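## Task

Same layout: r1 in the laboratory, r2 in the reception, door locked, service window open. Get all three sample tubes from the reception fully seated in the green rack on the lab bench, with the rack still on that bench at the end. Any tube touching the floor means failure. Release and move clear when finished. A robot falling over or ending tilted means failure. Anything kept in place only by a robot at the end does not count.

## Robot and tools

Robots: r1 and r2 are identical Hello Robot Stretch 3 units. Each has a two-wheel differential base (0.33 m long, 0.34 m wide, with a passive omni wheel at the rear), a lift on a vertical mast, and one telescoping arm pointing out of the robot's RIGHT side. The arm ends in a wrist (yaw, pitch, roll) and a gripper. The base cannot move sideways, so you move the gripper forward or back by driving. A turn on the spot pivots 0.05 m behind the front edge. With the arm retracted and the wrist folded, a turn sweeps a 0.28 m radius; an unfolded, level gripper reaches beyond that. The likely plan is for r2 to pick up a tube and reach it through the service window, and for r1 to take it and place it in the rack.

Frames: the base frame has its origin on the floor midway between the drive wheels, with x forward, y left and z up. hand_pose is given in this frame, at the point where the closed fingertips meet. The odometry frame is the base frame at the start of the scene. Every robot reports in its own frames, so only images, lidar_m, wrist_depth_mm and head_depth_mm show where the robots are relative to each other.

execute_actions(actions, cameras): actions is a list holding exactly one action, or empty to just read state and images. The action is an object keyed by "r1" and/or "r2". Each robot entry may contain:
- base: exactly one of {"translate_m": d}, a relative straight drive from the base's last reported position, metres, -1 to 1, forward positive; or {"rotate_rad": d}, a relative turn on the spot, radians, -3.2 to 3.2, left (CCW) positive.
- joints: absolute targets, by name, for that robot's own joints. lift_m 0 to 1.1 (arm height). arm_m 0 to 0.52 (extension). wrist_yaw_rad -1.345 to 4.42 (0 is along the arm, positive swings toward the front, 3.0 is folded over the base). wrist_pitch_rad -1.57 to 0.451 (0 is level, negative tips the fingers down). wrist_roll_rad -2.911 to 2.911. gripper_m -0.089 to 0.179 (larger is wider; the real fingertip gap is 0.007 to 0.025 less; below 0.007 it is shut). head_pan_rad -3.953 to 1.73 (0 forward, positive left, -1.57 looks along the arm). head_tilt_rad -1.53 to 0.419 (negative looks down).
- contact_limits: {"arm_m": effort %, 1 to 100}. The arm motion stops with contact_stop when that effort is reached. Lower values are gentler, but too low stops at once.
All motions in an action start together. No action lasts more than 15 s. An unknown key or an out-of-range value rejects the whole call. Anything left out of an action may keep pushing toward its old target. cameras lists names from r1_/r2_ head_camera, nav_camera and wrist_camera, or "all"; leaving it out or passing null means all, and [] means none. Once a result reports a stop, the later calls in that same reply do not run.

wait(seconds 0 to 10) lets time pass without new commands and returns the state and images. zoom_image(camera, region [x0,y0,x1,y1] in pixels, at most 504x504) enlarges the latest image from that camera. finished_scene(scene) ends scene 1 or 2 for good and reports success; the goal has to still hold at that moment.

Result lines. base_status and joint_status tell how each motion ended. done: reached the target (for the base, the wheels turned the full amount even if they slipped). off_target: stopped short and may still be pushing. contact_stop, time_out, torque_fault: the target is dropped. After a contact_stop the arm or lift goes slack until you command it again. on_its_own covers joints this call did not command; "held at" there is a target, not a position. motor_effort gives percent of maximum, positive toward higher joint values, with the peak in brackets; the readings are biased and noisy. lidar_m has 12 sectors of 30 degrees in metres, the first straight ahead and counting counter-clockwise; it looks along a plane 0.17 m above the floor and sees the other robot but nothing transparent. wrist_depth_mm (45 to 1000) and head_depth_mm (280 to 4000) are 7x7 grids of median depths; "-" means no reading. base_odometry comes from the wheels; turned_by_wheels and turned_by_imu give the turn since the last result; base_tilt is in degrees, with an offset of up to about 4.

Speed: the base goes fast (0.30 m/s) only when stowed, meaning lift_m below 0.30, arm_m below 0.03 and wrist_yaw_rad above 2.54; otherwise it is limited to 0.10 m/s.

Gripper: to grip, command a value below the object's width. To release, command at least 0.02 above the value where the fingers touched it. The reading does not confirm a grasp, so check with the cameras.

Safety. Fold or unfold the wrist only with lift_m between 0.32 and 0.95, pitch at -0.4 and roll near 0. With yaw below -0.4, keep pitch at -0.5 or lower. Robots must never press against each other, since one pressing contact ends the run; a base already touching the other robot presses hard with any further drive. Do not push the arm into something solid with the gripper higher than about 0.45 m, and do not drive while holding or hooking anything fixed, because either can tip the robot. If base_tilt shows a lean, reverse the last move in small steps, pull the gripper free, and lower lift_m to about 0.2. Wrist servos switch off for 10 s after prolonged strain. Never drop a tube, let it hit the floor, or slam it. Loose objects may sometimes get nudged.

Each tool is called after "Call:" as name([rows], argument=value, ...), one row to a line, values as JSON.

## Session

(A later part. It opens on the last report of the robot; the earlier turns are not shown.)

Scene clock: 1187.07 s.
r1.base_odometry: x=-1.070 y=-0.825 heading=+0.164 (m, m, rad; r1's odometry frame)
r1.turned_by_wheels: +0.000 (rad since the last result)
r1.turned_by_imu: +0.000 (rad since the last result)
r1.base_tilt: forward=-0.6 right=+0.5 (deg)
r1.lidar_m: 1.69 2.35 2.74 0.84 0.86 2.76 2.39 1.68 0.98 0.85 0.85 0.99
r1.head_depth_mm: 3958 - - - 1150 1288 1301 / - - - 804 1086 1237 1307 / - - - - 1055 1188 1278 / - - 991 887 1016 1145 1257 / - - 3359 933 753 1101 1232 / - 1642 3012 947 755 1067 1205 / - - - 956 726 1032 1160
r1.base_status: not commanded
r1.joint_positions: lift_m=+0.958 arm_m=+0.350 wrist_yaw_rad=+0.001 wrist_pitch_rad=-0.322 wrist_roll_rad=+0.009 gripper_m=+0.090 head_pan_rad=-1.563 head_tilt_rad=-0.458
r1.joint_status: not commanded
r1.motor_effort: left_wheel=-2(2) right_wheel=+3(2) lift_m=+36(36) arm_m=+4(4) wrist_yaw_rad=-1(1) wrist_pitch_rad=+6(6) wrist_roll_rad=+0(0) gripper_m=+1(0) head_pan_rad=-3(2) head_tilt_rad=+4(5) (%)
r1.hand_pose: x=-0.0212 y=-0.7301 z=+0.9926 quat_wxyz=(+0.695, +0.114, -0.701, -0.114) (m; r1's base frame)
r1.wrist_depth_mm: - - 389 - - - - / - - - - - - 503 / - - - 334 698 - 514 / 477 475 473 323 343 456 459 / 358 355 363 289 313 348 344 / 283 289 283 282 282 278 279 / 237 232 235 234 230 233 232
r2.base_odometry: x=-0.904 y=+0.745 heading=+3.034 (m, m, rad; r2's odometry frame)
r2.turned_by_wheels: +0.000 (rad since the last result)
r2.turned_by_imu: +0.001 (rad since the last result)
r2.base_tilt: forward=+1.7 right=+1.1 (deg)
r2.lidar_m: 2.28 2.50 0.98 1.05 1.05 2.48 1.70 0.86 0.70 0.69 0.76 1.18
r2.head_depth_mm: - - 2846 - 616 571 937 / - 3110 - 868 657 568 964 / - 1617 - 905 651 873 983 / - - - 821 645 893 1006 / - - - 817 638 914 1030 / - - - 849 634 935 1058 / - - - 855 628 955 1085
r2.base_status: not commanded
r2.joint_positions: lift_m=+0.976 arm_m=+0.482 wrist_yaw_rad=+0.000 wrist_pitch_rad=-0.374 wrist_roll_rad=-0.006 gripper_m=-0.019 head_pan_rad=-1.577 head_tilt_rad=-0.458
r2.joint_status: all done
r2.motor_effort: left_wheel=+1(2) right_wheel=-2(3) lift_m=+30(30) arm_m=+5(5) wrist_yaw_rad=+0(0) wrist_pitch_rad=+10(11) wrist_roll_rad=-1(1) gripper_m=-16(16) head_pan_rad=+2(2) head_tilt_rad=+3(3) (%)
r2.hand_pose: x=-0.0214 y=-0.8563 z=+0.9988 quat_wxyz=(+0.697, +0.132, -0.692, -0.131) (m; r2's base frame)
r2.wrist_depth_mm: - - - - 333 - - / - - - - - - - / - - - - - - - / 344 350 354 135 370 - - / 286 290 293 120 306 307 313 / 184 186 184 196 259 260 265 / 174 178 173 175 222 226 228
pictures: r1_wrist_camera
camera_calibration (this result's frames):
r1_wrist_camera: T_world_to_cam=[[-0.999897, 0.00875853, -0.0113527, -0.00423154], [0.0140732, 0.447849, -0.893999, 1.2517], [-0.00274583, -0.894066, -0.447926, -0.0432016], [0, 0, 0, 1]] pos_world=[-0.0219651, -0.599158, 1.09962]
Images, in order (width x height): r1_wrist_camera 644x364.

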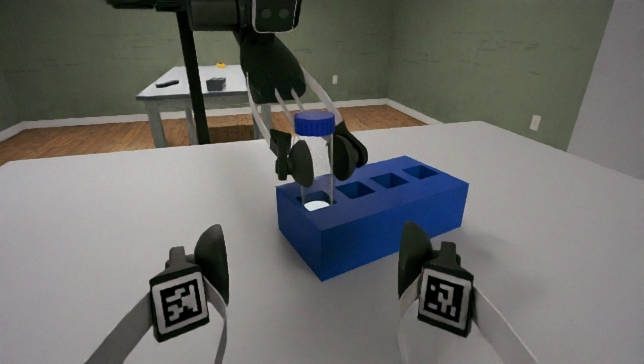

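Call:
execute_actions([
  {"r2": {"joints": {"gripper_m": 0.09}}},
], cameras=["r1_wrist_camera"])

Scene clock: 1190.70 s.
r1.base_odometry: x=-1.070 y=-0.825 heading=+0.164 (m, m, rad; r1's odometry frame)
r1.turned_by_wheels: +0.000 (rad since the last result)
r1.turned_by_imu: +0.000 (rad since the last result)
r1.base_tilt: forward=-0.6 right=+0.5 (deg)
r1.lidar_m: 1.69 2.35 2.74 0.84 0.86 2.76 2.39 1.68 0.98 0.85 0.85 0.99
r1.head_depth_mm: - - - - 1141 1286 1294 / - - - 804 1094 1235 1302 / - - - - 1056 1193 1282 / - - 996 870 1017 1147 1254 / - - 3369 931 750 1104 1230 / - 1631 2968 949 755 1068 1203 / - - - 962 725 1034 1161
r1.base_status: not commanded
r1.joint_positions: lift_m=+0.958 arm_m=+0.350 wrist_yaw_rad=+0.001 wrist_pitch_rad=-0.322 wrist_roll_rad=+0.009 gripper_m=+0.090 head_pan_rad=-1.563 head_tilt_rad=-0.458
r1.joint_status: not commanded
r1.motor_effort: left_wheel=-2(2) right_wheel=+2(3) lift_m=+36(36) arm_m=+4(4) wrist_yaw_rad=-1(1) wrist_pitch_rad=+6(6) wrist_roll_rad=+0(0) gripper_m=+2(0) head_pan_rad=-3(2) head_tilt_rad=+5(4) (%)
r1.hand_pose: x=-0.0212 y=-0.7301 z=+0.9926 quat_wxyz=(+0.695, +0.114, -0.701, -0.114) (m; r1's base frame)
r1.wrist_depth_mm: - - 388 - - - - / - - - - - - 502 / - - - 584 694 - 510 / 479 476 442 348 344 465 458 / 357 353 363 290 315 349 348 / 284 290 283 282 281 279 278 / 235 232 234 235 230 232 233
r2.base_odometry: x=-0.904 y=+0.745 heading=+3.034 (m, m, rad; r2's odometry frame)
r2.turned_by_wheels: +0.000 (rad since the last result)
r2.turned_by_imu: +0.001 (rad since the last result)
r2.base_tilt: forward=+1.7 right=+1.1 (deg)
r2.lidar_m: 2.28 2.50 0.98 1.04 1.05 2.48 1.69 0.86 0.70 0.69 0.76 1.18
r2.head_depth_mm: - - 2838 - 617 572 937 / - 3123 - 867 658 568 959 / - 1616 - 901 653 875 979 / - - - 823 647 892 1004 / - - - 819 639 914 1029 / - - - 850 633 935 1058 / - - - 860 629 956 1088
r2.base_status: not commanded
r2.joint_positions: lift_m=+0.976 arm_m=+0.482 wrist_yaw_rad=+0.000 wrist_pitch_rad=-0.374 wrist_roll_rad=-0.006 gripper_m=+0.090 head_pan_rad=-1.577 head_tilt_rad=-0.458
r2.joint_status: all done
r2.motor_effort: left_wheel=+1(2) right_wheel=-2(2) lift_m=+31(31) arm_m=+5(5) wrist_yaw_rad=+0(0) wrist_pitch_rad=+10(10) wrist_roll_rad=-1(1) gripper_m=+0(81) head_pan_rad=+2(2) head_tilt_rad=+4(3) (%)
r2.hand_pose: x=-0.0214 y=-0.8563 z=+0.9988 quat_wxyz=(+0.697, +0.132, -0.692, -0.131) (m; r2's base frame)
r2.wrist_depth_mm: - - - - 333 - - / - - - - - - - / - - - - - - - / 342 350 357 365 372 - - / 285 290 294 132 314 309 312 / 184 187 189 192 249 266 265 / 180 179 173 187 223 226 229
pictures: r1_wrist_camera
camera_calibration (this result's frames):
r1_wrist_camera: T_world_to_cam=[[-0.999897, 0.00875844, -0.0113525, -0.00423176], [0.014073, 0.447849, -0.893999, 1.2517], [-0.00274582, -0.894066, -0.447926, -0.0432015], [0, 0, 0, 1]] pos_world=[-0.0219651, -0.599158, 1.09962]
Images, in order (width x height): r1_wrist_camera 644x364.

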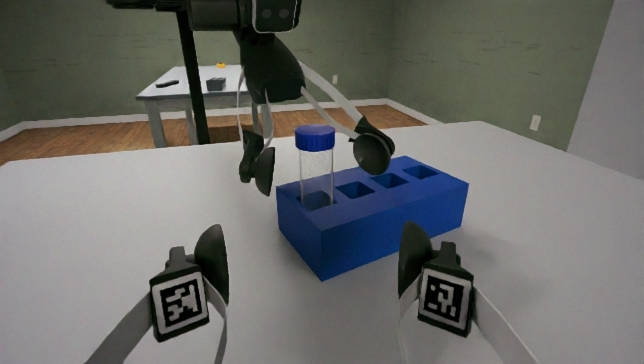

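Call:
execute_actions([
  {"r1": {"joints": {"arm_m": 0.50}}, "r2": {"joints": {"arm_m": 0.25}}},
], cameras=["r1_wrist_camera", "r2_wrist_camera"])

Scene clock: 1201.37 s.
r1.base_odometry: x=-1.070 y=-0.825 heading=+0.164 (m, m, rad; r1's odometry frame)
r1.turned_by_wheels: +0.000 (rad since the last result)
r1.turned_by_imu: +0.000 (rad since the last result)
r1.base_tilt: forward=-0.6 right=+0.5 (deg)
r1.lidar_m: 1.69 2.35 2.73 0.84 0.86 2.77 2.39 1.68 0.98 0.85 0.85 0.99
r1.head_depth_mm: - - - - 1130 1286 1291 / - - - 857 1096 1234 1302 / - - - 863 1052 1186 1281 / - - - 886 1020 1144 1260 / - - 2754 929 750 1107 1235 / - 1650 2965 947 756 1068 1206 / - - - 955 723 1032 1157
r1.base_status: not commanded
r1.joint_positions: lift_m=+0.958 arm_m=+0.500 wrist_yaw_rad=+0.001 wrist_pitch_rad=-0.322 wrist_roll_rad=+0.009 gripper_m=+0.090 head_pan_rad=-1.563 head_tilt_rad=-0.458
r1.joint_status: all done
r1.motor_effort: left_wheel=-2(2) right_wheel=+2(2) lift_m=+36(36) arm_m=+4(6) wrist_yaw_rad=-1(1) wrist_pitch_rad=+6(6) wrist_roll_rad=+0(0) gripper_m=+1(1) head_pan_rad=-3(3) head_tilt_rad=+5(4) (%)
r1.hand_pose: x=-0.0212 y=-0.8802 z=+0.9926 quat_wxyz=(+0.695, +0.114, -0.701, -0.114) (m; r1's base frame)
r1.wrist_depth_mm: - - - - - - - / - - 433 - - - - / - - - - - - - / - 473 470 467 465 457 459 / 356 356 361 147 348 347 349 / 285 287 281 202 215 206 277 / 236 231 227 185 169 187 231
r2.base_odometry: x=-0.904 y=+0.745 heading=+3.034 (m, m, rad; r2's odometry frame)
r2.turned_by_wheels: +0.000 (rad since the last result)
r2.turned_by_imu: +0.001 (rad since the last result)
r2.base_tilt: forward=+1.6 right=+1.0 (deg)
r2.lidar_m: 2.28 2.49 0.98 1.04 1.05 2.49 1.69 0.86 0.70 0.69 0.76 1.17
r2.head_depth_mm: - - - - 626 572 939 / - 1648 2414 - 635 569 960 / - 1629 954 - 627 876 980 / - - - - 619 894 1002 / - - - 814 640 912 1030 / - - - 851 633 932 1060 / - - - 857 628 952 1086
r2.base_status: not commanded
r2.joint_positions: lift_m=+0.976 arm_m=+0.250 wrist_yaw_rad=+0.000 wrist_pitch_rad=-0.374 wrist_roll_rad=-0.006 gripper_m=+0.090 head_pan_rad=-1.577 head_tilt_rad=-0.458
r2.joint_status: all done
r2.motor_effort: left_wheel=+2(2) right_wheel=-3(3) lift_m=+31(31) arm_m=-7(6) wrist_yaw_rad=+0(0) wrist_pitch_rad=+9(10) wrist_roll_rad=-1(1) gripper_m=+1(0) head_pan_rad=+2(2) head_tilt_rad=+3(3) (%)
r2.hand_pose: x=-0.0214 y=-0.6250 z=+0.9988 quat_wxyz=(+0.697, +0.132, -0.692, -0.131) (m; r2's base frame)
r2.wrist_depth_mm: - - - 425 - - - / - - 577 - - - - / 436 419 345 375 478 489 503 / 342 338 331 346 376 377 388 / 289 291 296 301 313 312 316 / 246 250 250 255 251 267 265 / 219 216 219 221 224 227 230
pictures: r1_wrist_camera, r2_wrist_camera
camera_calibration (this result's frames):
r1_wrist_camera: T_world_to_cam=[[-0.999897, 0.00875873, -0.0113557, -0.00291435], [0.0140751, 0.447566, -0.89414, 1.31884], [-0.00274911, -0.894208, -0.447643, -0.177711], [0, 0, 0, 1]] pos_world=[-0.0219655, -0.749155, 1.09965]
r2_wrist_camera: T_world_to_cam=[[-0.998242, 0.0181817, 0.056411, -0.0745121], [-0.0371459, 0.549736, -0.834512, 1.20032], [-0.046184, -0.835141, -0.548094, 0.18561], [0, 0, 0, 1]] pos_world=[-0.0212221, -0.503493, 1.10762]
Images, in order (width x height): r1_wrist_camera 644x364, r2_wrist_camera 644x364.

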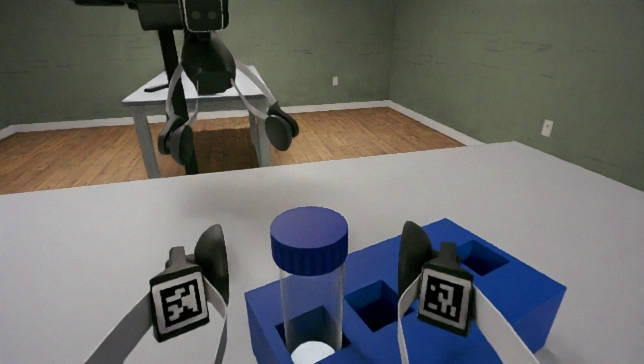

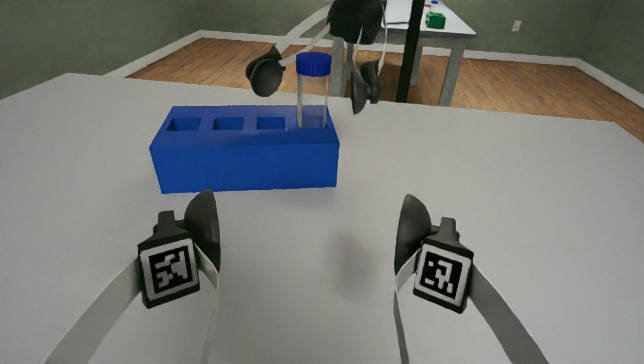

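Call:
execute_actions([
  {"r1": {"joints": {"arm_m": 0.508, "gripper_m": -0.02}}},
], cameras=["r1_wrist_camera", "r2_wrist_camera"])

Scene clock: 1212.63 s.
r1.base_odometry: x=-1.070 y=-0.825 heading=+0.164 (m, m, rad; r1's odometry frame)
r1.turned_by_wheels: +0.000 (rad since the last result)
r1.turned_by_imu: +0.000 (rad since the last result)
r1.base_tilt: forward=-0.6 right=+0.6 (deg)
r1.lidar_m: 1.69 2.34 2.74 0.84 0.86 2.76 2.40 1.69 0.98 0.85 0.85 0.99
r1.head_depth_mm: - - - - 1132 1287 1291 / - - - 852 1086 1233 1298 / - - - 863 1055 1194 1281 / - - - 896 1019 1143 1254 / - - 2734 935 751 1103 1229 / - 1639 2997 941 754 1066 1210 / - - - 958 725 1036 1155
r1.base_status: not commanded
r1.joint_positions: lift_m=+0.958 arm_m=+0.508 wrist_yaw_rad=+0.001 wrist_pitch_rad=-0.322 wrist_roll_rad=+0.009 gripper_m=-0.019 head_pan_rad=-1.563 head_tilt_rad=-0.458
r1.joint_status: all done
r1.motor_effort: left_wheel=-2(2) right_wheel=+2(2) lift_m=+36(35) arm_m=+4(4) wrist_yaw_rad=-1(1) wrist_pitch_rad=+6(6) wrist_roll_rad=+0(0) gripper_m=-20(98) head_pan_rad=-2(3) head_tilt_rad=+5(4) (%)
r1.hand_pose: x=-0.0212 y=-0.8882 z=+0.9926 quat_wxyz=(+0.695, +0.114, -0.701, -0.114) (m; r1's base frame)
r1.wrist_depth_mm: - - - - - - - / - - 422 - - - - / - - - - - - - / - 472 471 465 467 463 460 / 354 355 354 136 349 348 344 / 283 283 288 125 224 205 277 / 236 235 220 182 167 178 231
r2.base_odometry: x=-0.904 y=+0.745 heading=+3.034 (m, m, rad; r2's odometry frame)
r2.turned_by_wheels: +0.000 (rad since the last result)
r2.turned_by_imu: +0.001 (rad since the last result)
r2.base_tilt: forward=+1.7 right=+1.1 (deg)
r2.lidar_m: 2.28 2.50 0.98 1.04 1.05 2.48 1.70 0.86 0.70 0.69 0.76 1.18
r2.head_depth_mm: - - - - 627 572 936 / - 1668 2394 - 635 569 961 / - 1634 929 - 627 874 986 / - - - - 619 892 1004 / - - - 816 639 912 1030 / - - - 853 634 933 1060 / - - - 858 627 952 1090
r2.base_status: not commanded
r2.joint_positions: lift_m=+0.976 arm_m=+0.250 wrist_yaw_rad=+0.000 wrist_pitch_rad=-0.374 wrist_roll_rad=-0.006 gripper_m=+0.090 head_pan_rad=-1.577 head_tilt_rad=-0.458
r2.joint_status: not commanded
r2.motor_effort: left_wheel=+2(2) right_wheel=-3(2) lift_m=+31(30) arm_m=-6(6) wrist_yaw_rad=+0(0) wrist_pitch_rad=+9(10) wrist_roll_rad=+0(0) gripper_m=+1(1) head_pan_rad=+2(1) head_tilt_rad=+4(3) (%)
r2.hand_pose: x=-0.0214 y=-0.6250 z=+0.9988 quat_wxyz=(+0.697, +0.132, -0.692, -0.131) (m; r2's base frame)
r2.wrist_depth_mm: - - - - - - - / - - - 339 - - - / 436 423 343 380 475 488 503 / 346 335 332 349 372 382 387 / 289 291 297 299 315 311 315 / 244 249 251 254 251 267 265 / 219 217 218 222 224 225 227
pictures: r1_wrist_camera, r2_wrist_camera
camera_calibration (this result's frames):
r1_wrist_camera: T_world_to_cam=[[-0.999897, 0.00875881, -0.0113562, -0.00284358], [0.0140756, 0.447566, -0.89414, 1.32243], [-0.00274896, -0.894208, -0.447643, -0.184878], [0, 0, 0, 1]] pos_world=[-0.0219655, -0.757169, 1.09965]
r2_wrist_camera: T_world_to_cam=[[-0.998242, 0.0181816, 0.056411, -0.0745122], [-0.0371459, 0.549736, -0.834512, 1.20032], [-0.0461839, -0.835141, -0.548094, 0.18561], [0, 0, 0, 1]] pos_world=[-0.0212221, -0.503493, 1.10762]
Images, in order (width x height): r1_wrist_camera 644x364, r2_wrist_camera 644x364.

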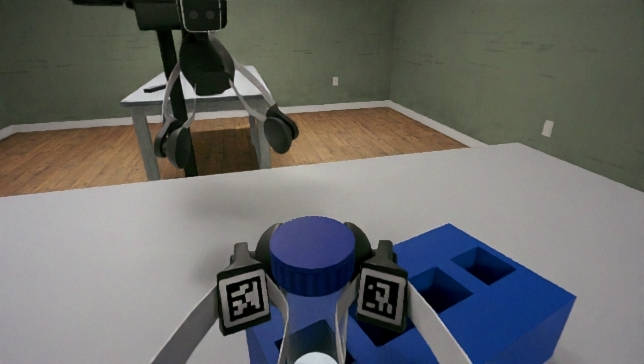

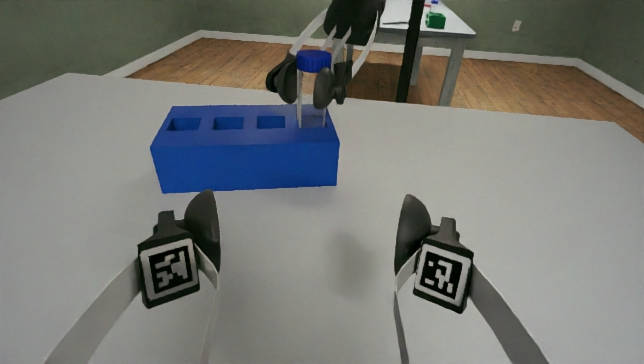

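Call:
execute_actions([
  {"r1": {"joints": {"lift_m": 1.035}}, "r2": {"joints": {"arm_m": 0.15}}},
], cameras=["r1_wrist_camera", "r2_wrist_camera"])

Scene clock: 1218.47 s.
r1.base_odometry: x=-1.070 y=-0.825 heading=+0.164 (m, m, rad; r1's odometry frame)
r1.turned_by_wheels: +0.000 (rad since the last result)
r1.turned_by_imu: +0.000 (rad since the last result)
r1.base_tilt: forward=-0.6 right=+0.6 (deg)
r1.lidar_m: 1.70 2.35 2.74 0.84 0.86 2.77 2.40 1.68 0.98 0.85 0.85 0.99
r1.head_depth_mm: - - 1281 891 1130 1287 1291 / - - - 900 1090 1238 1298 / - - - 866 1055 1180 1286 / - - - 913 1015 1143 1259 / - - 2906 935 748 1108 1226 / - 1641 2994 946 753 1071 1210 / - - - 956 726 1032 1158
r1.base_status: not commanded
r1.joint_positions: lift_m=+1.035 arm_m=+0.508 wrist_yaw_rad=+0.001 wrist_pitch_rad=-0.322 wrist_roll_rad=+0.009 gripper_m=-0.019 head_pan_rad=-1.563 head_tilt_rad=-0.458
r1.joint_status: all done
r1.motor_effort: left_wheel=-2(2) right_wheel=+2(2) lift_m=+36(40) arm_m=+4(4) wrist_yaw_rad=-1(0) wrist_pitch_rad=+6(6) wrist_roll_rad=+0(0) gripper_m=-21(22) head_pan_rad=-3(2) head_tilt_rad=+4(4) (%)
r1.hand_pose: x=-0.0212 y=-0.8882 z=+1.0696 quat_wxyz=(+0.695, +0.114, -0.701, -0.114) (m; r1's base frame)
r1.wrist_depth_mm: - 736 - - - - - / - - - - - - - / - - - - - - - / - - - - - - - / - 488 489 137 482 479 477 / 393 388 406 125 395 383 384 / 328 325 316 324 258 321 319
r2.base_odometry: x=-0.904 y=+0.745 heading=+3.034 (m, m, rad; r2's odometry frame)
r2.turned_by_wheels: +0.000 (rad since the last result)
r2.turned_by_imu: +0.001 (rad since the last result)
r2.base_tilt: forward=+1.6 right=+1.0 (deg)
r2.lidar_m: 2.28 2.50 0.98 1.04 1.05 2.48 1.69 0.86 0.70 0.69 0.76 1.18
r2.head_depth_mm: - - 3775 - - 712 941 / - 3100 2730 - - 871 959 / - 929 3542 - - 887 985 / - - 3603 872 - 913 1004 / - - - 820 617 913 1029 / - - - 853 633 935 1060 / - - - 858 628 953 1088
r2.base_status: not commanded
r2.joint_positions: lift_m=+0.976 arm_m=+0.150 wrist_yaw_rad=+0.000 wrist_pitch_rad=-0.374 wrist_roll_rad=-0.006 gripper_m=+0.090 head_pan_rad=-1.577 head_tilt_rad=-0.458
r2.joint_status: all done
r2.motor_effort: left_wheel=+1(2) right_wheel=-3(3) lift_m=+31(31) arm_m=-7(7) wrist_yaw_rad=-1(1) wrist_pitch_rad=+10(9) wrist_roll_rad=-1(0) gripper_m=+0(0) head_pan_rad=+1(2) head_tilt_rad=+3(3) (%)
r2.hand_pose: x=-0.0214 y=-0.5250 z=+0.9988 quat_wxyz=(+0.697, +0.132, -0.692, -0.131) (m; r2's base frame)
r2.wrist_depth_mm: - - - - - - - / 630 604 480 603 - - - / 435 446 409 430 477 491 503 / 344 352 361 364 373 381 391 / 287 292 298 300 312 310 317 / 245 250 252 255 249 265 266 / 219 216 220 223 224 226 230
pictures: r1_wrist_camera, r2_wrist_camera
camera_calibration (this result's frames):
r1_wrist_camera: T_world_to_cam=[[-0.999897, 0.00875726, -0.0113557, -0.0019709], [0.0140745, 0.447566, -0.89414, 1.39127], [-0.00274781, -0.894208, -0.447643, -0.150417], [0, 0, 0, 1]] pos_world=[-0.0219654, -0.75717, 1.17663]
r2_wrist_camera: T_world_to_cam=[[-0.998242, 0.0181818, 0.056411, -0.0763302], [-0.0371458, 0.549736, -0.834512, 1.14535], [-0.046184, -0.835141, -0.548094, 0.269125], [0, 0, 0, 1]] pos_world=[-0.0212221, -0.403493, 1.10762]
Images, in order (width x height): r1_wrist_camera 644x364, r2_wrist_camera 644x364.

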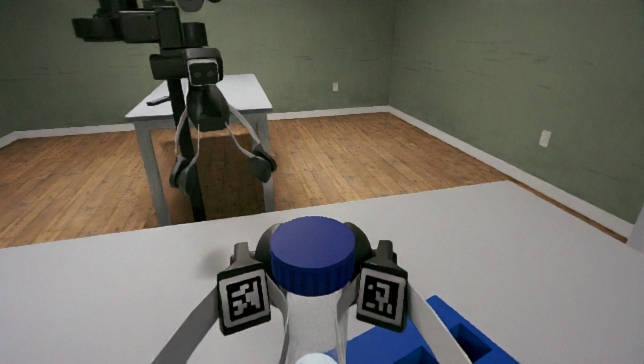

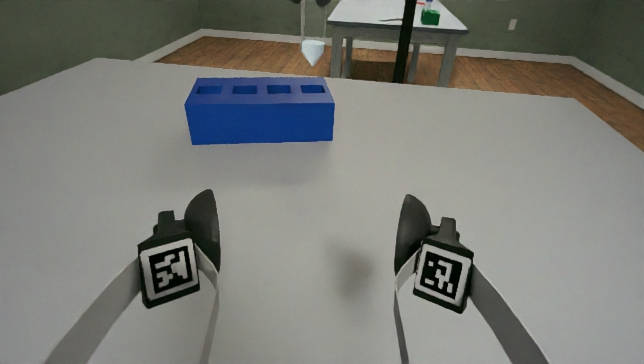

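Call:
execute_actions([
  {"r1": {"base": {"rotate_rad": -0.7}, "joints": {"arm_m": 0.45, "head_tilt_rad": -0.55}}, "r2": {"joints": {"arm_m": 0.04}}},
], cameras=[])

Call:
execute_actions([
  {"r1": {"base": {"rotate_rad": -2.277}, "joints": {"lift_m": 0.892}}, "r2": {"joints": {"arm_m": 0.0, "head_tilt_rad": -0.2}}},
], cameras=["r1_wrist_camera", "r1_head_camera", "r2_head_camera"])

Scene clock: 1256.13 s.
r1.base_odometry: x=-1.070 y=-0.825 heading=-0.536 (m, m, rad; r1's odometry frame)
r1.turned_by_wheels: -0.700 (rad since the last result)
r1.turned_by_imu: -0.716 (rad since the last result)
r1.base_tilt: forward=-0.6 right=+0.5 (deg)
r1.lidar_m: 0.91 1.33 2.35 2.51 0.84 0.95 0.86 2.44 2.40 1.11 0.87 0.85
r1.head_depth_mm: 1988 - 2462 2512 1849 1483 1223 / 1630 1903 2126 2284 1862 1479 1237 / 1372 - 1755 1934 1888 1502 1241 / 1185 1280 1399 1567 1716 1504 1243 / 1046 1137 1212 1326 1482 1481 1252 / 934 1005 1070 938 1260 1373 1260 / 908 1059 1166 846 1096 1196 1227
r1.base_status: done
r1.joint_positions: lift_m=+1.035 arm_m=+0.450 wrist_yaw_rad=+0.001 wrist_pitch_rad=-0.322 wrist_roll_rad=+0.009 gripper_m=-0.019 head_pan_rad=-1.563 head_tilt_rad=-0.543
r1.joint_status: all done
r1.motor_effort: left_wheel=+2(6) right_wheel=-3(11) lift_m=+36(36) arm_m=-4(4) wrist_yaw_rad=-1(1) wrist_pitch_rad=+6(6) wrist_roll_rad=+0(0) gripper_m=-20(21) head_pan_rad=-3(3) head_tilt_rad=-4(17) (%)
r1.hand_pose: x=-0.0212 y=-0.8306 z=+1.0696 quat_wxyz=(+0.695, +0.114, -0.701, -0.114) (m; r1's base frame)
r1.wrist_depth_mm: 358 434 543 749 - - - / 369 445 569 798 - - - / 403 467 602 840 - - - / 458 486 630 906 - - - / 474 505 641 136 - - - / 394 504 624 125 - - - / 327 327 762 - - - -
r2.base_odometry: x=-0.904 y=+0.745 heading=+3.034 (m, m, rad; r2's odometry frame)
r2.turned_by_wheels: +0.000 (rad since the last result)
r2.turned_by_imu: +0.001 (rad since the last result)
r2.base_tilt: forward=+1.7 right=+1.0 (deg)
r2.lidar_m: 2.28 2.50 0.98 1.04 1.05 2.48 1.70 0.86 0.70 0.69 0.76 1.18
r2.head_depth_mm: - - 3873 955 - - - / - - 2740 921 - - - / - - 3670 905 - - - / - - - 833 - - - / - - - 815 662 919 1029 / - - - 853 635 931 1058 / - - - 858 628 951 1087
r2.base_status: not commanded
r2.joint_positions: lift_m=+0.976 arm_m=+0.040 wrist_yaw_rad=+0.000 wrist_pitch_rad=-0.374 wrist_roll_rad=-0.006 gripper_m=+0.090 head_pan_rad=-1.577 head_tilt_rad=-0.458
r2.joint_status: all done
r2.motor_effort: left_wheel=+3(2) right_wheel=-3(3) lift_m=+30(31) arm_m=-7(5) wrist_yaw_rad=-1(1) wrist_pitch_rad=+9(9) wrist_roll_rad=-1(0) gripper_m=+0(0) head_pan_rad=+2(2) head_tilt_rad=+3(3) (%)
r2.hand_pose: x=-0.0214 y=-0.4150 z=+0.9988 quat_wxyz=(+0.697, +0.132, -0.692, -0.131) (m; r2's base frame)
r2.wrist_depth_mm: - - - - - - - / 562 609 513 565 662 692 - / 434 445 459 469 479 491 481 / 346 351 359 367 374 383 387 / 294 292 296 301 317 312 316 / 728 697 287 272 267 268 268 / 854 822 748 702 662 636 261
pictures: none
No camera images: the call's "cameras" was empty. Leave "cameras" out to get every camera's image.

Scene clock: 1260.70 s.
r1.base_odometry: x=-1.070 y=-0.825 heading=-2.813 (m, m, rad; r1's odometry frame)
r1.turned_by_wheels: -2.277 (rad since the last result)
r1.turned_by_imu: -2.329 (rad since the last result)
r1.base_tilt: forward=-0.6 right=+0.5 (deg)
r1.lidar_m: 2.40 1.38 0.92 0.85 0.86 1.08 2.31 2.38 2.99 0.84 0.86 2.59
r1.head_depth_mm: 3063 3344 3579 - 1797 1428 1232 / 3030 3337 3597 961 1083 1359 1240 / 2992 3309 2801 945 1799 1497 1236 / 2971 3266 1625 1028 1773 1508 1242 / 2902 3286 1657 1061 1772 1504 1260 / 2910 3203 1682 1076 1718 1481 1257 / 2861 3106 3395 1080 974 1173 1260
r1.base_status: done
r1.joint_positions: lift_m=+0.892 arm_m=+0.450 wrist_yaw_rad=+0.001 wrist_pitch_rad=-0.322 wrist_roll_rad=+0.009 gripper_m=-0.019 head_pan_rad=-1.563 head_tilt_rad=-0.543
r1.joint_status: all done
r1.motor_effort: left_wheel=+2(7) right_wheel=-3(10) lift_m=+30(32) arm_m=-3(4) wrist_yaw_rad=-1(1) wrist_pitch_rad=+6(6) wrist_roll_rad=+0(0) gripper_m=-20(20) head_pan_rad=-2(3) head_tilt_rad=-4(5) (%)
r1.hand_pose: x=-0.0212 y=-0.8306 z=+0.9268 quat_wxyz=(+0.695, +0.114, -0.701, -0.114) (m; r1's base frame)
r1.wrist_depth_mm: - - - - - - - / - - - - - - - / - 964 959 951 - - - / 678 641 638 638 728 - - / 482 480 485 137 474 - - / 386 384 401 125 387 414 - / 324 319 308 269 255 316 -
r2.base_odometry: x=-0.904 y=+0.745 heading=+3.034 (m, m, rad; r2's odometry frame)
r2.turned_by_wheels: +0.000 (rad since the last result)
r2.turned_by_imu: +0.001 (rad since the last result)
r2.base_tilt: forward=+1.7 right=+1.0 (deg)
r2.lidar_m: 2.28 2.50 0.98 1.04 1.05 2.48 1.69 0.86 0.70 0.69 0.76 1.18
r2.head_depth_mm: 2843 - - 2394 2437 719 594 / 2924 - - 2635 1501 711 557 / 2931 - - 3452 1036 704 - / 2998 - - - 965 698 - / 3242 - - - 881 694 565 / 3355 - - - 988 684 542 / 3350 - - - 979 679 539
r2.base_status: not commanded
r2.joint_positions: lift_m=+0.976 arm_m=+0.002 wrist_yaw_rad=+0.000 wrist_pitch_rad=-0.374 wrist_roll_rad=-0.006 gripper_m=+0.090 head_pan_rad=-1.577 head_tilt_rad=-0.211
r2.joint_status: all done
joint sent to its limit — the command would take r2.arm_m past its lower limit, so that joint was sent only as far as its limit.
r2.motor_effort: left_wheel=+2(2) right_wheel=-3(3) lift_m=+31(31) arm_m=-7(5) wrist_yaw_rad=+0(0) wrist_pitch_rad=+9(10) wrist_roll_rad=-1(1) gripper_m=+0(1) head_pan_rad=+2(1) head_tilt_rad=+4(18) (%)
r2.hand_pose: x=-0.0214 y=-0.3771 z=+0.9988 quat_wxyz=(+0.697, +0.132, -0.692, -0.131) (m; r2's base frame)
r2.wrist_depth_mm: - - - - - - - / 567 601 541 564 676 701 605 / 436 446 460 468 483 494 474 / 345 351 362 367 374 384 389 / 519 321 309 304 316 311 315 / 813 763 717 676 657 289 284 / 937 890 823 777 731 692 665
pictures: r1_head_camera (sideways: a quarter turn clockwise sets it upright), r1_wrist_camera, r2_head_camera (sideways: a quarter turn clockwise sets it upright)
camera_calibration (this result's frames):
r1_head_camera: T_world_to_cam=[[0.00406338, 0.529291, -0.84843, 1.1254], [0.999124, 0.0331806, 0.0254847, -0.0365053], [0.0416403, -0.847791, -0.528693, 0.64503], [0, 0, 0, 1]] pos_world=[0.00504119, -0.0476002, 1.29677]
r1_wrist_camera: T_world_to_cam=[[-0.999897, 0.00877597, -0.0113605, -0.00408017], [0.0140872, 0.447565, -0.89414, 1.23784], [-0.00276237, -0.894208, -0.447643, -0.162896], [0, 0, 0, 1]] pos_world=[-0.0219675, -0.699643, 1.03384]
r2_head_camera: T_world_to_cam=[[-0.0550514, 0.222733, -0.973324, 1.28277], [0.99763, -0.0280334, -0.0628412, 0.0777574], [-0.0412824, -0.974476, -0.220662, 0.241866], [0, 0, 0, 1]] pos_world=[0.00303003, -0.0478443, 1.30681]
Images, in order (width x height): r1_head_camera 896x504, r1_wrist_camera 644x364, r2_head_camera 896x504.

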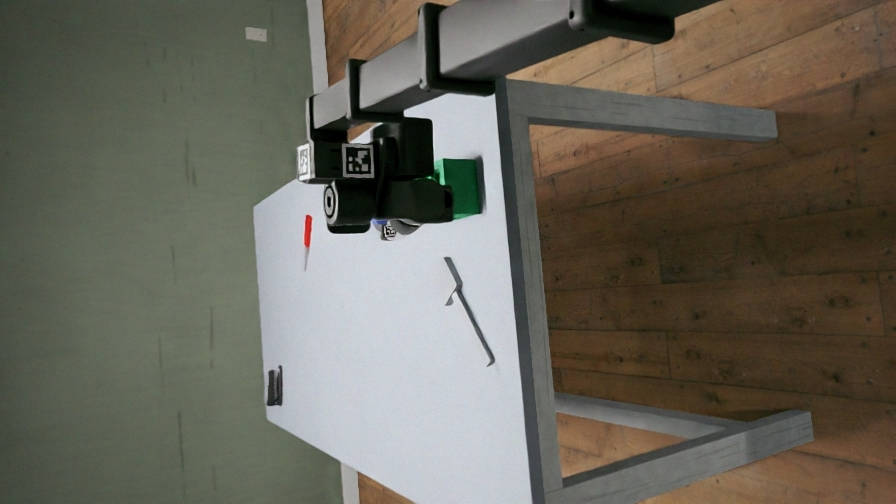

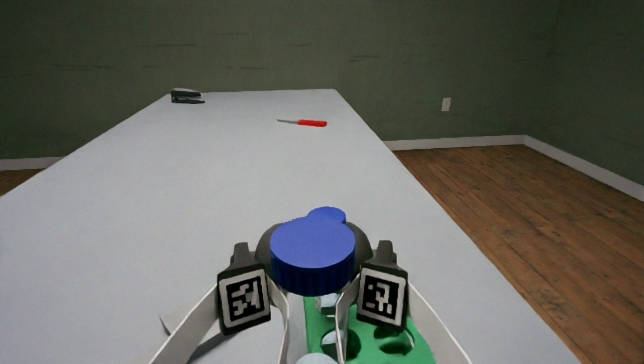

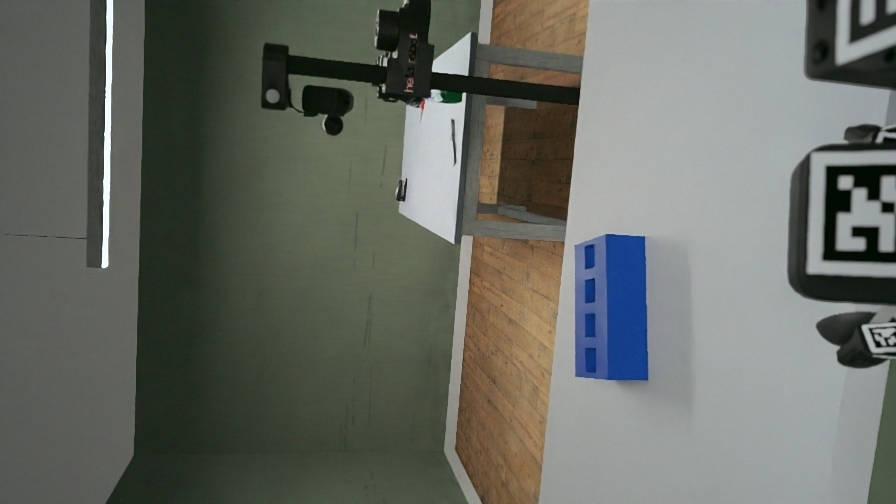

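Call:
zoom_image(camera="r1_wrist_camera", region=[220, 190, 460, 364])

Call:
zoom_image(camera="r1_head_camera", region=[340, 120, 520, 260])

Region (220, 190, 460, 364) of r1_wrist_camera's 644x364 image, scaled by 2.100; it fills the top 365 rows of this view, and the rest is white.

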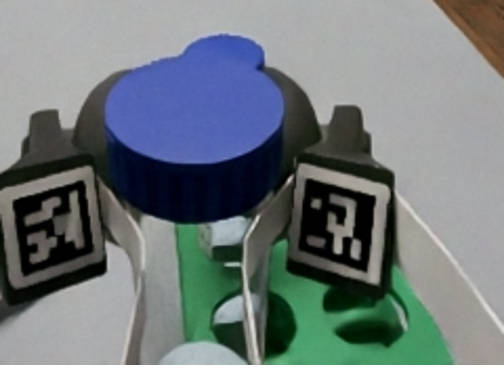

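Region (340, 120, 520, 260) of r1_head_camera's 896x504 image, scaled by 2.800, with more detail than that image has.

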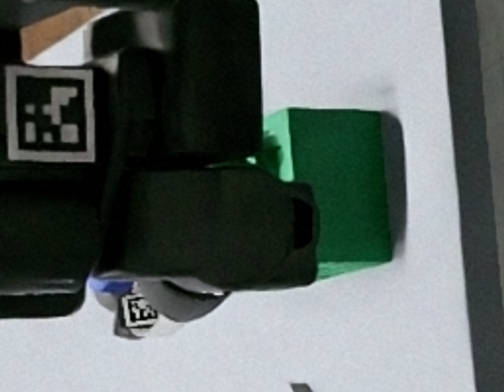

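Call:
execute_actions([
  {"r1": {"base": {"translate_m": -0.0165}, "joints": {"arm_m": 0.506}}},
], cameras=["r1_wrist_camera", "r1_head_camera"])

Scene clock: 1316.67 s.
r1.base_odometry: x=-1.055 y=-0.820 heading=-2.812 (m, m, rad; r1's odometry frame)
r1.turned_by_wheels: +0.000 (rad since the last result)
r1.turned_by_imu: +0.000 (rad since the last result)
r1.base_tilt: forward=-0.6 right=+0.6 (deg)
r1.lidar_m: 2.41 1.38 0.92 0.85 0.86 1.08 2.31 2.36 2.97 0.84 0.87 2.60
r1.head_depth_mm: 3042 3312 3519 - 1793 1438 1230 / 3008 3274 3609 983 1110 1374 1241 / 2968 3316 2807 949 1838 1504 1239 / 2936 3284 1627 1007 1779 1515 1244 / 2999 3233 1649 1062 1775 1517 1258 / 2894 3175 1671 1074 1720 1474 1252 / 2864 3160 3362 1084 1003 1200 1261
r1.base_status: done
r1.joint_positions: lift_m=+0.892 arm_m=+0.506 wrist_yaw_rad=+0.001 wrist_pitch_rad=-0.322 wrist_roll_rad=+0.009 gripper_m=-0.019 head_pan_rad=-1.563 head_tilt_rad=-0.543
r1.joint_status: all done
r1.motor_effort: left_wheel=+2(3) right_wheel=-3(9) lift_m=+30(30) arm_m=+4(4) wrist_yaw_rad=-1(1) wrist_pitch_rad=+6(6) wrist_roll_rad=+0(0) gripper_m=-20(20) head_pan_rad=-2(3) head_tilt_rad=-4(4) (%)
r1.hand_pose: x=-0.0212 y=-0.8862 z=+0.9268 quat_wxyz=(+0.695, +0.114, -0.701, -0.114) (m; r1's base frame)
r1.wrist_depth_mm: - - - - - - - / - - - - - - - / - 968 974 945 - - - / 653 652 636 633 - - - / 483 482 482 137 477 - - / 387 386 400 125 386 - - / 321 321 310 246 295 316 -
r2.base_odometry: x=-0.904 y=+0.745 heading=+3.034 (m, m, rad; r2's odometry frame)
r2.turned_by_wheels: +0.000 (rad since the last result)
r2.turned_by_imu: +0.001 (rad since the last result)
r2.base_tilt: forward=+1.7 right=+1.0 (deg)
r2.lidar_m: 2.27 2.49 0.98 1.04 1.05 2.48 1.69 0.86 0.70 0.69 0.76 1.18
r2.head_depth_mm: 2838 - - 2392 2419 720 596 / 2911 - - 2637 1485 712 556 / 2921 - - 3463 1036 703 - / 2998 - - - 965 700 - / 3239 - - - 880 692 565 / 3369 - - - 990 686 543 / 3358 - - - 980 680 538
r2.base_status: not commanded
r2.joint_positions: lift_m=+0.976 arm_m=+0.002 wrist_yaw_rad=+0.000 wrist_pitch_rad=-0.374 wrist_roll_rad=-0.006 gripper_m=+0.090 head_pan_rad=-1.577 head_tilt_rad=-0.211
r2.joint_status: not commanded
r2.motor_effort: left_wheel=+2(2) right_wheel=-3(3) lift_m=+31(30) arm_m=-7(7) wrist_yaw_rad=+0(0) wrist_pitch_rad=+9(9) wrist_roll_rad=+0(1) gripper_m=+1(0) head_pan_rad=+2(2) head_tilt_rad=+4(5) (%)
r2.hand_pose: x=-0.0214 y=-0.3771 z=+0.9988 quat_wxyz=(+0.697, +0.132, -0.692, -0.131) (m; r2's base frame)
r2.wrist_depth_mm: - - - - - - - / 570 605 544 569 673 698 609 / 436 444 458 472 477 490 477 / 348 352 363 364 373 382 389 / 523 320 312 304 315 311 316 / 805 775 715 679 653 291 284 / 962 897 828 786 734 683 651
pictures: r1_head_camera (sideways: a quarter turn clockwise sets it upright), r1_wrist_camera
camera_calibration (this result's frames):
r1_head_camera: T_world_to_cam=[[0.00406331, 0.529292, -0.84843, 1.1254], [0.999124, 0.0331807, 0.0254847, -0.0365053], [0.0416404, -0.847791, -0.528693, 0.64503], [0, 0, 0, 1]] pos_world=[0.00504119, -0.0476002, 1.29677]
r1_wrist_camera: T_world_to_cam=[[-0.999897, 0.00877602, -0.0113604, -0.00359307], [0.0140871, 0.447565, -0.89414, 1.26269], [-0.00276249, -0.894208, -0.447643, -0.21254], [0, 0, 0, 1]] pos_world=[-0.0219675, -0.755162, 1.03384]
Images, in order (width x height): r1_head_camera 896x504, r1_wrist_camera 644x364.

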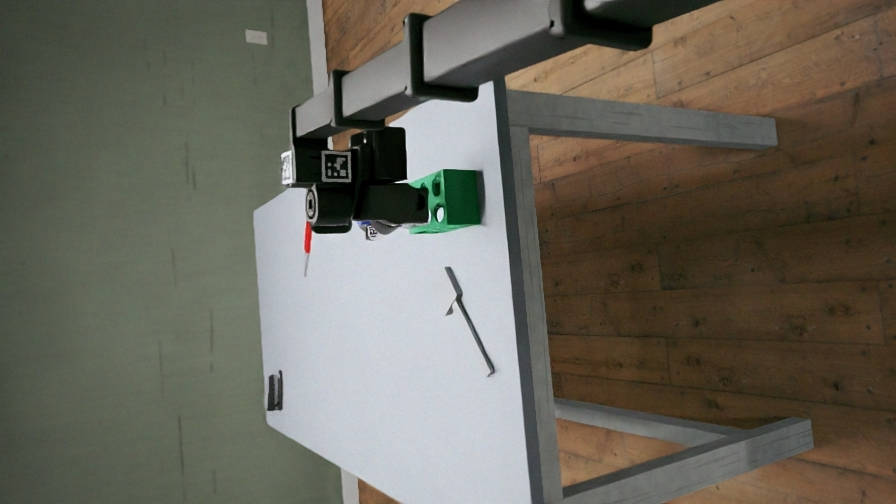

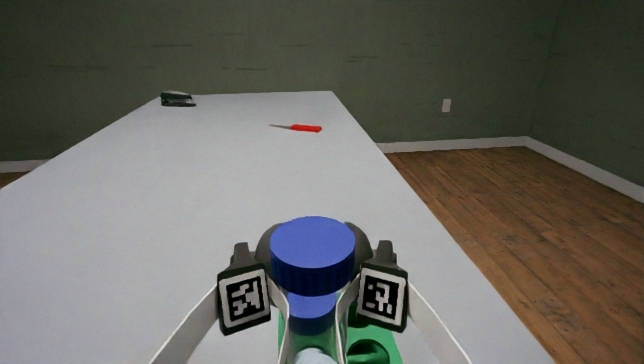

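Call:
zoom_image(camera="r1_head_camera", region=[350, 150, 500, 250])

Call:
zoom_image(camera="r1_wrist_camera", region=[220, 190, 460, 364])

Region (350, 150, 500, 250) of r1_head_camera's 896x504 image, scaled by 3.360, with more detail than that image has.

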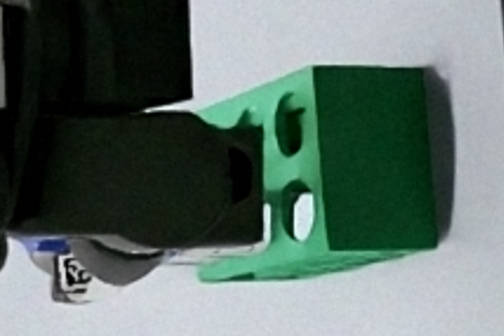

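Region (220, 190, 460, 364) of r1_wrist_camera's 644x364 image, scaled by 2.100; it fills the top 365 rows of this view, and the rest is white.

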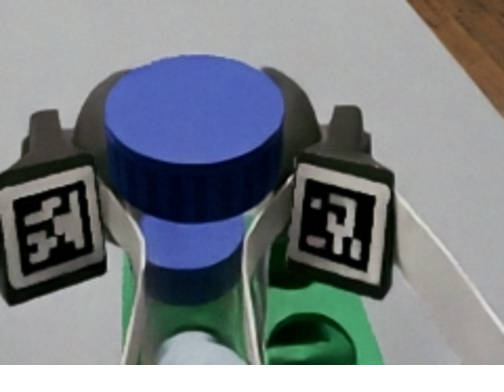

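Call:
execute_actions([
  {"r1": {"base": {"translate_m": -0.002}, "joints": {"arm_m": 0.513, "lift_m": 0.824}}},
], cameras=["r1_wrist_camera", "r1_head_camera"])

Scene clock: 1341.70 s.
r1.base_odometry: x=-1.053 y=-0.819 heading=-2.812 (m, m, rad; r1's odometry frame)
r1.turned_by_wheels: +0.000 (rad since the last result)
r1.turned_by_imu: +0.000 (rad since the last result)
r1.base_tilt: forward=-0.6 right=+0.5 (deg)
r1.lidar_m: 2.42 1.37 0.92 0.85 0.86 1.08 2.31 2.36 2.97 0.84 0.87 2.60
r1.head_depth_mm: 3045 3293 3558 2666 - 1418 1209 / 3021 3385 3538 938 1085 1363 1230 / 2992 3305 3522 951 1834 1497 1241 / 2933 3207 1629 1014 1765 1496 1245 / 2959 3211 1638 1064 1781 1511 1263 / 2866 3225 1666 1070 1722 1466 1265 / 2891 3152 3359 1081 1017 1200 1262
r1.base_status: done
r1.joint_positions: lift_m=+0.839 arm_m=+0.513 wrist_yaw_rad=+0.001 wrist_pitch_rad=-0.232 wrist_roll_rad=+0.011 gripper_m=-0.019 head_pan_rad=-1.563 head_tilt_rad=-0.543
r1.joint_status: lift_m contact_stop (moved -0.053 of -0.068); the others done
r1.on_its_own: lift_m is slack since a contact_stop, until your next command for it (your +0.824 is given up)
r1.motor_effort: left_wheel=+2(4) right_wheel=-3(9) lift_m=+29(33) arm_m=+4(5) wrist_yaw_rad=-1(0) wrist_pitch_rad=-18(25) wrist_roll_rad=-1(1) gripper_m=-20(20) head_pan_rad=-3(2) head_tilt_rad=-4(4) (%)
r1.hand_pose: x=-0.0212 y=-0.9015 z=+0.8956 quat_wxyz=(+0.699, +0.082, -0.706, -0.082) (m; r1's base frame)
r1.wrist_depth_mm: - - - - - - - / - - - - - - - / - - - - - - - / 738 699 681 675 - - - / 488 481 477 135 471 - - / 367 366 382 124 369 - - / 298 296 284 226 273 290 -
r2.base_odometry: x=-0.904 y=+0.745 heading=+3.034 (m, m, rad; r2's odometry frame)
r2.turned_by_wheels: +0.000 (rad since the last result)
r2.turned_by_imu: +0.001 (rad since the last result)
r2.base_tilt: forward=+1.7 right=+1.0 (deg)
r2.lidar_m: 2.28 2.50 0.98 1.04 1.05 2.48 1.70 0.86 0.70 0.69 0.76 1.18
r2.head_depth_mm: 2840 - - 2394 2401 721 594 / 2867 - - 2654 1482 713 557 / 2930 - - 3435 1033 704 - / 3009 - - - 960 697 - / 3253 - - - 881 691 564 / 3347 - - - 990 688 542 / 3367 - - - 979 680 540
r2.base_status: not commanded
r2.joint_positions: lift_m=+0.976 arm_m=+0.002 wrist_yaw_rad=+0.000 wrist_pitch_rad=-0.374 wrist_roll_rad=-0.006 gripper_m=+0.090 head_pan_rad=-1.577 head_tilt_rad=-0.211
r2.joint_status: not commanded
r2.motor_effort: left_wheel=+2(2) right_wheel=-3(3) lift_m=+31(30) arm_m=-7(7) wrist_yaw_rad=+0(1) wrist_pitch_rad=+9(10) wrist_roll_rad=-1(1) gripper_m=+0(0) head_pan_rad=+2(1) head_tilt_rad=+4(4) (%)
r2.hand_pose: x=-0.0214 y=-0.3771 z=+0.9988 quat_wxyz=(+0.697, +0.132, -0.692, -0.131) (m; r2's base frame)
r2.wrist_depth_mm: - - - - - - - / 565 602 543 569 669 699 602 / 437 449 455 470 481 491 476 / 348 354 358 367 373 381 390 / 521 320 309 304 315 312 315 / 798 765 713 674 669 289 283 / 957 897 830 783 733 689 659
pictures: r1_head_camera (sideways: a quarter turn clockwise sets it upright), r1_wrist_camera
camera_calibration (this result's frames):
r1_head_camera: T_world_to_cam=[[0.00406293, 0.529366, -0.848384, 1.12533], [0.999124, 0.0331781, 0.025487, -0.0365082], [0.0416397, -0.847744, -0.528768, 0.645127], [0, 0, 0, 1]] pos_world=[0.00504117, -0.0475997, 1.29677]
r1_wrist_camera: T_world_to_cam=[[-0.999862, 0.00821461, -0.0144112, -0.0015704], [0.0164165, 0.365429, -0.930694, 1.20041], [-0.00237903, -0.930803, -0.365514, -0.346811], [0, 0, 0, 1]] pos_world=[-0.0221018, -0.761464, 0.990428]
Images, in order (width x height): r1_head_camera 896x504, r1_wrist_camera 644x364.

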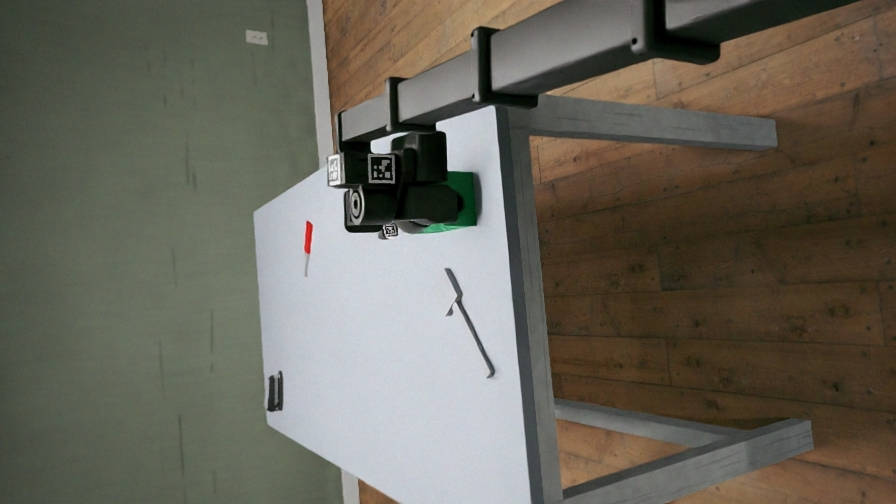

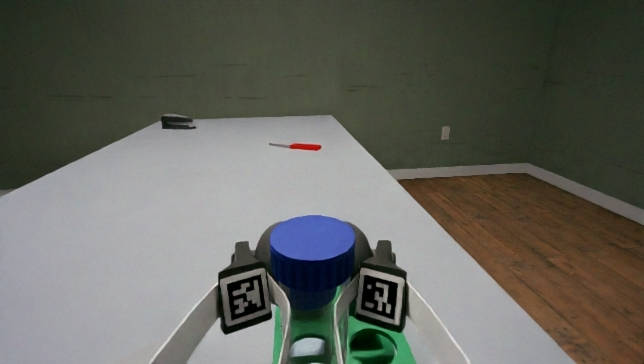

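Call:
execute_actions([
  {"r1": {"joints": {"lift_m": 0.892, "arm_m": 0.47}}},
], cameras=["r1_wrist_camera", "r1_head_camera"])

Scene clock: 1348.67 s.
r1.base_odometry: x=-1.053 y=-0.819 heading=-2.812 (m, m, rad; r1's odometry frame)
r1.turned_by_wheels: +0.000 (rad since the last result)
r1.turned_by_imu: +0.000 (rad since the last result)
r1.base_tilt: forward=-0.6 right=+0.6 (deg)
r1.lidar_m: 2.42 1.37 0.92 0.85 0.86 1.08 2.30 2.36 2.96 0.84 0.87 2.62
r1.head_depth_mm: 3050 3343 3560 - 1782 1439 1231 / 3000 3338 3559 979 1079 1361 1242 / 3009 3345 3507 950 1820 1501 1251 / 2942 3280 1639 1006 1762 1493 1248 / 2966 3237 1652 1064 1792 1515 1250 / 2910 3168 1687 1073 1717 1472 1261 / 2837 3164 3367 1086 1009 1197 1256
r1.base_status: not commanded
r1.joint_positions: lift_m=+0.892 arm_m=+0.470 wrist_yaw_rad=+0.001 wrist_pitch_rad=-0.319 wrist_roll_rad=+0.011 gripper_m=-0.019 head_pan_rad=-1.563 head_tilt_rad=-0.543
r1.joint_status: all done
r1.motor_effort: left_wheel=+2(2) right_wheel=-3(3) lift_m=+36(35) arm_m=-3(4) wrist_yaw_rad=-1(0) wrist_pitch_rad=+6(11) wrist_roll_rad=-1(1) gripper_m=-19(19) head_pan_rad=-2(3) head_tilt_rad=-4(4) (%)
r1.hand_pose: x=-0.0212 y=-0.8510 z=+0.9274 quat_wxyz=(+0.695, +0.112, -0.702, -0.113) (m; r1's base frame)
r1.wrist_depth_mm: - - - - - - - / - - - - - - - / - 990 980 953 - - - / 659 648 649 641 - - - / 489 488 481 136 480 - - / 389 386 404 125 388 - - / 323 317 310 249 299 319 -
r2.base_odometry: x=-0.904 y=+0.745 heading=+3.034 (m, m, rad; r2's odometry frame)
r2.turned_by_wheels: +0.000 (rad since the last result)
r2.turned_by_imu: +0.001 (rad since the last result)
r2.base_tilt: forward=+1.7 right=+1.0 (deg)
r2.lidar_m: 2.28 2.49 0.98 1.04 1.05 2.47 1.69 0.86 0.70 0.69 0.76 1.18
r2.head_depth_mm: 2842 - - 2407 2436 720 598 / 2908 - - 2629 1490 714 557 / 2960 - - 3448 1035 706 - / 2988 - - - 960 698 - / 3229 - - - 882 691 565 / 3315 - - - 987 686 543 / 3346 - - - 974 678 539
r2.base_status: not commanded
r2.joint_positions: lift_m=+0.976 arm_m=+0.002 wrist_yaw_rad=+0.000 wrist_pitch_rad=-0.374 wrist_roll_rad=-0.006 gripper_m=+0.090 head_pan_rad=-1.577 head_tilt_rad=-0.211
r2.joint_status: not commanded
r2.motor_effort: left_wheel=+1(2) right_wheel=-3(2) lift_m=+31(31) arm_m=-7(7) wrist_yaw_rad=+0(0) wrist_pitch_rad=+9(9) wrist_roll_rad=-1(1) gripper_m=+0(1) head_pan_rad=+2(2) head_tilt_rad=+4(4) (%)
r2.hand_pose: x=-0.0214 y=-0.3771 z=+0.9988 quat_wxyz=(+0.697, +0.132, -0.692, -0.131) (m; r2's base frame)
r2.wrist_depth_mm: - - - - - - - / 571 613 547 572 665 691 602 / 435 449 458 470 488 486 477 / 345 351 365 367 376 384 390 / 516 321 310 303 315 311 317 / 818 763 730 669 666 291 285 / 978 879 826 770 725 687 656
pictures: r1_head_camera (sideways: a quarter turn clockwise sets it upright), r1_wrist_camera
camera_calibration (this result's frames):
r1_head_camera: T_world_to_cam=[[0.00406268, 0.529366, -0.848384, 1.12533], [0.999124, 0.0331786, 0.025487, -0.0365082], [0.0416401, -0.847744, -0.528768, 0.645128], [0, 0, 0, 1]] pos_world=[0.0050412, -0.0475997, 1.29677]
r1_wrist_camera: T_world_to_cam=[[-0.999864, 0.00944319, -0.0135284, -0.0013156], [0.0163165, 0.44465, -0.895556, 1.24632], [-0.00244152, -0.895655, -0.444744, -0.184746], [0, 0, 0, 1]] pos_world=[-0.0221022, -0.719634, 1.03397]
Images, in order (width x height): r1_head_camera 896x504, r1_wrist_camera 644x364.

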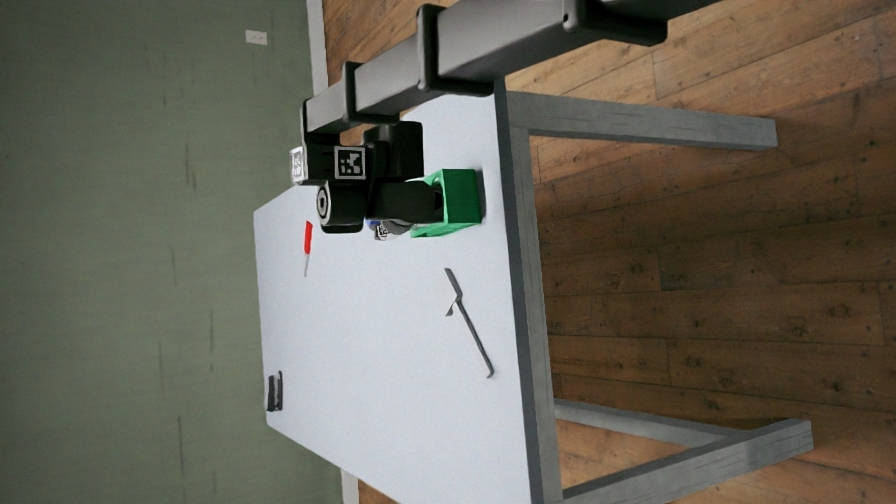

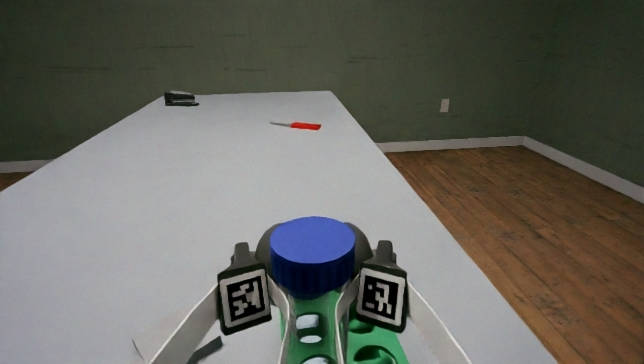

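Call:
zoom_image(camera="r1_wrist_camera", region=[220, 190, 460, 364])

Call:
zoom_image(camera="r1_head_camera", region=[350, 150, 500, 250])

Region (220, 190, 460, 364) of r1_wrist_camera's 644x364 image, scaled by 2.100; it fills the top 365 rows of this view, and the rest is white.

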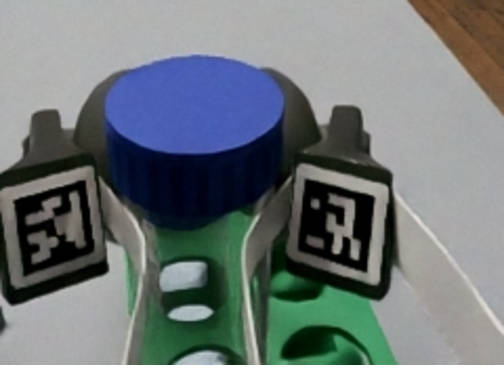

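Region (350, 150, 500, 250) of r1_head_camera's 896x504 image, scaled by 3.360, with more detail than that image has.

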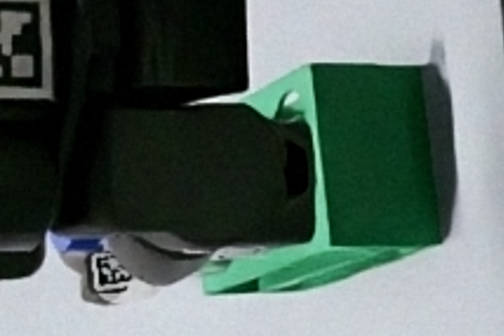

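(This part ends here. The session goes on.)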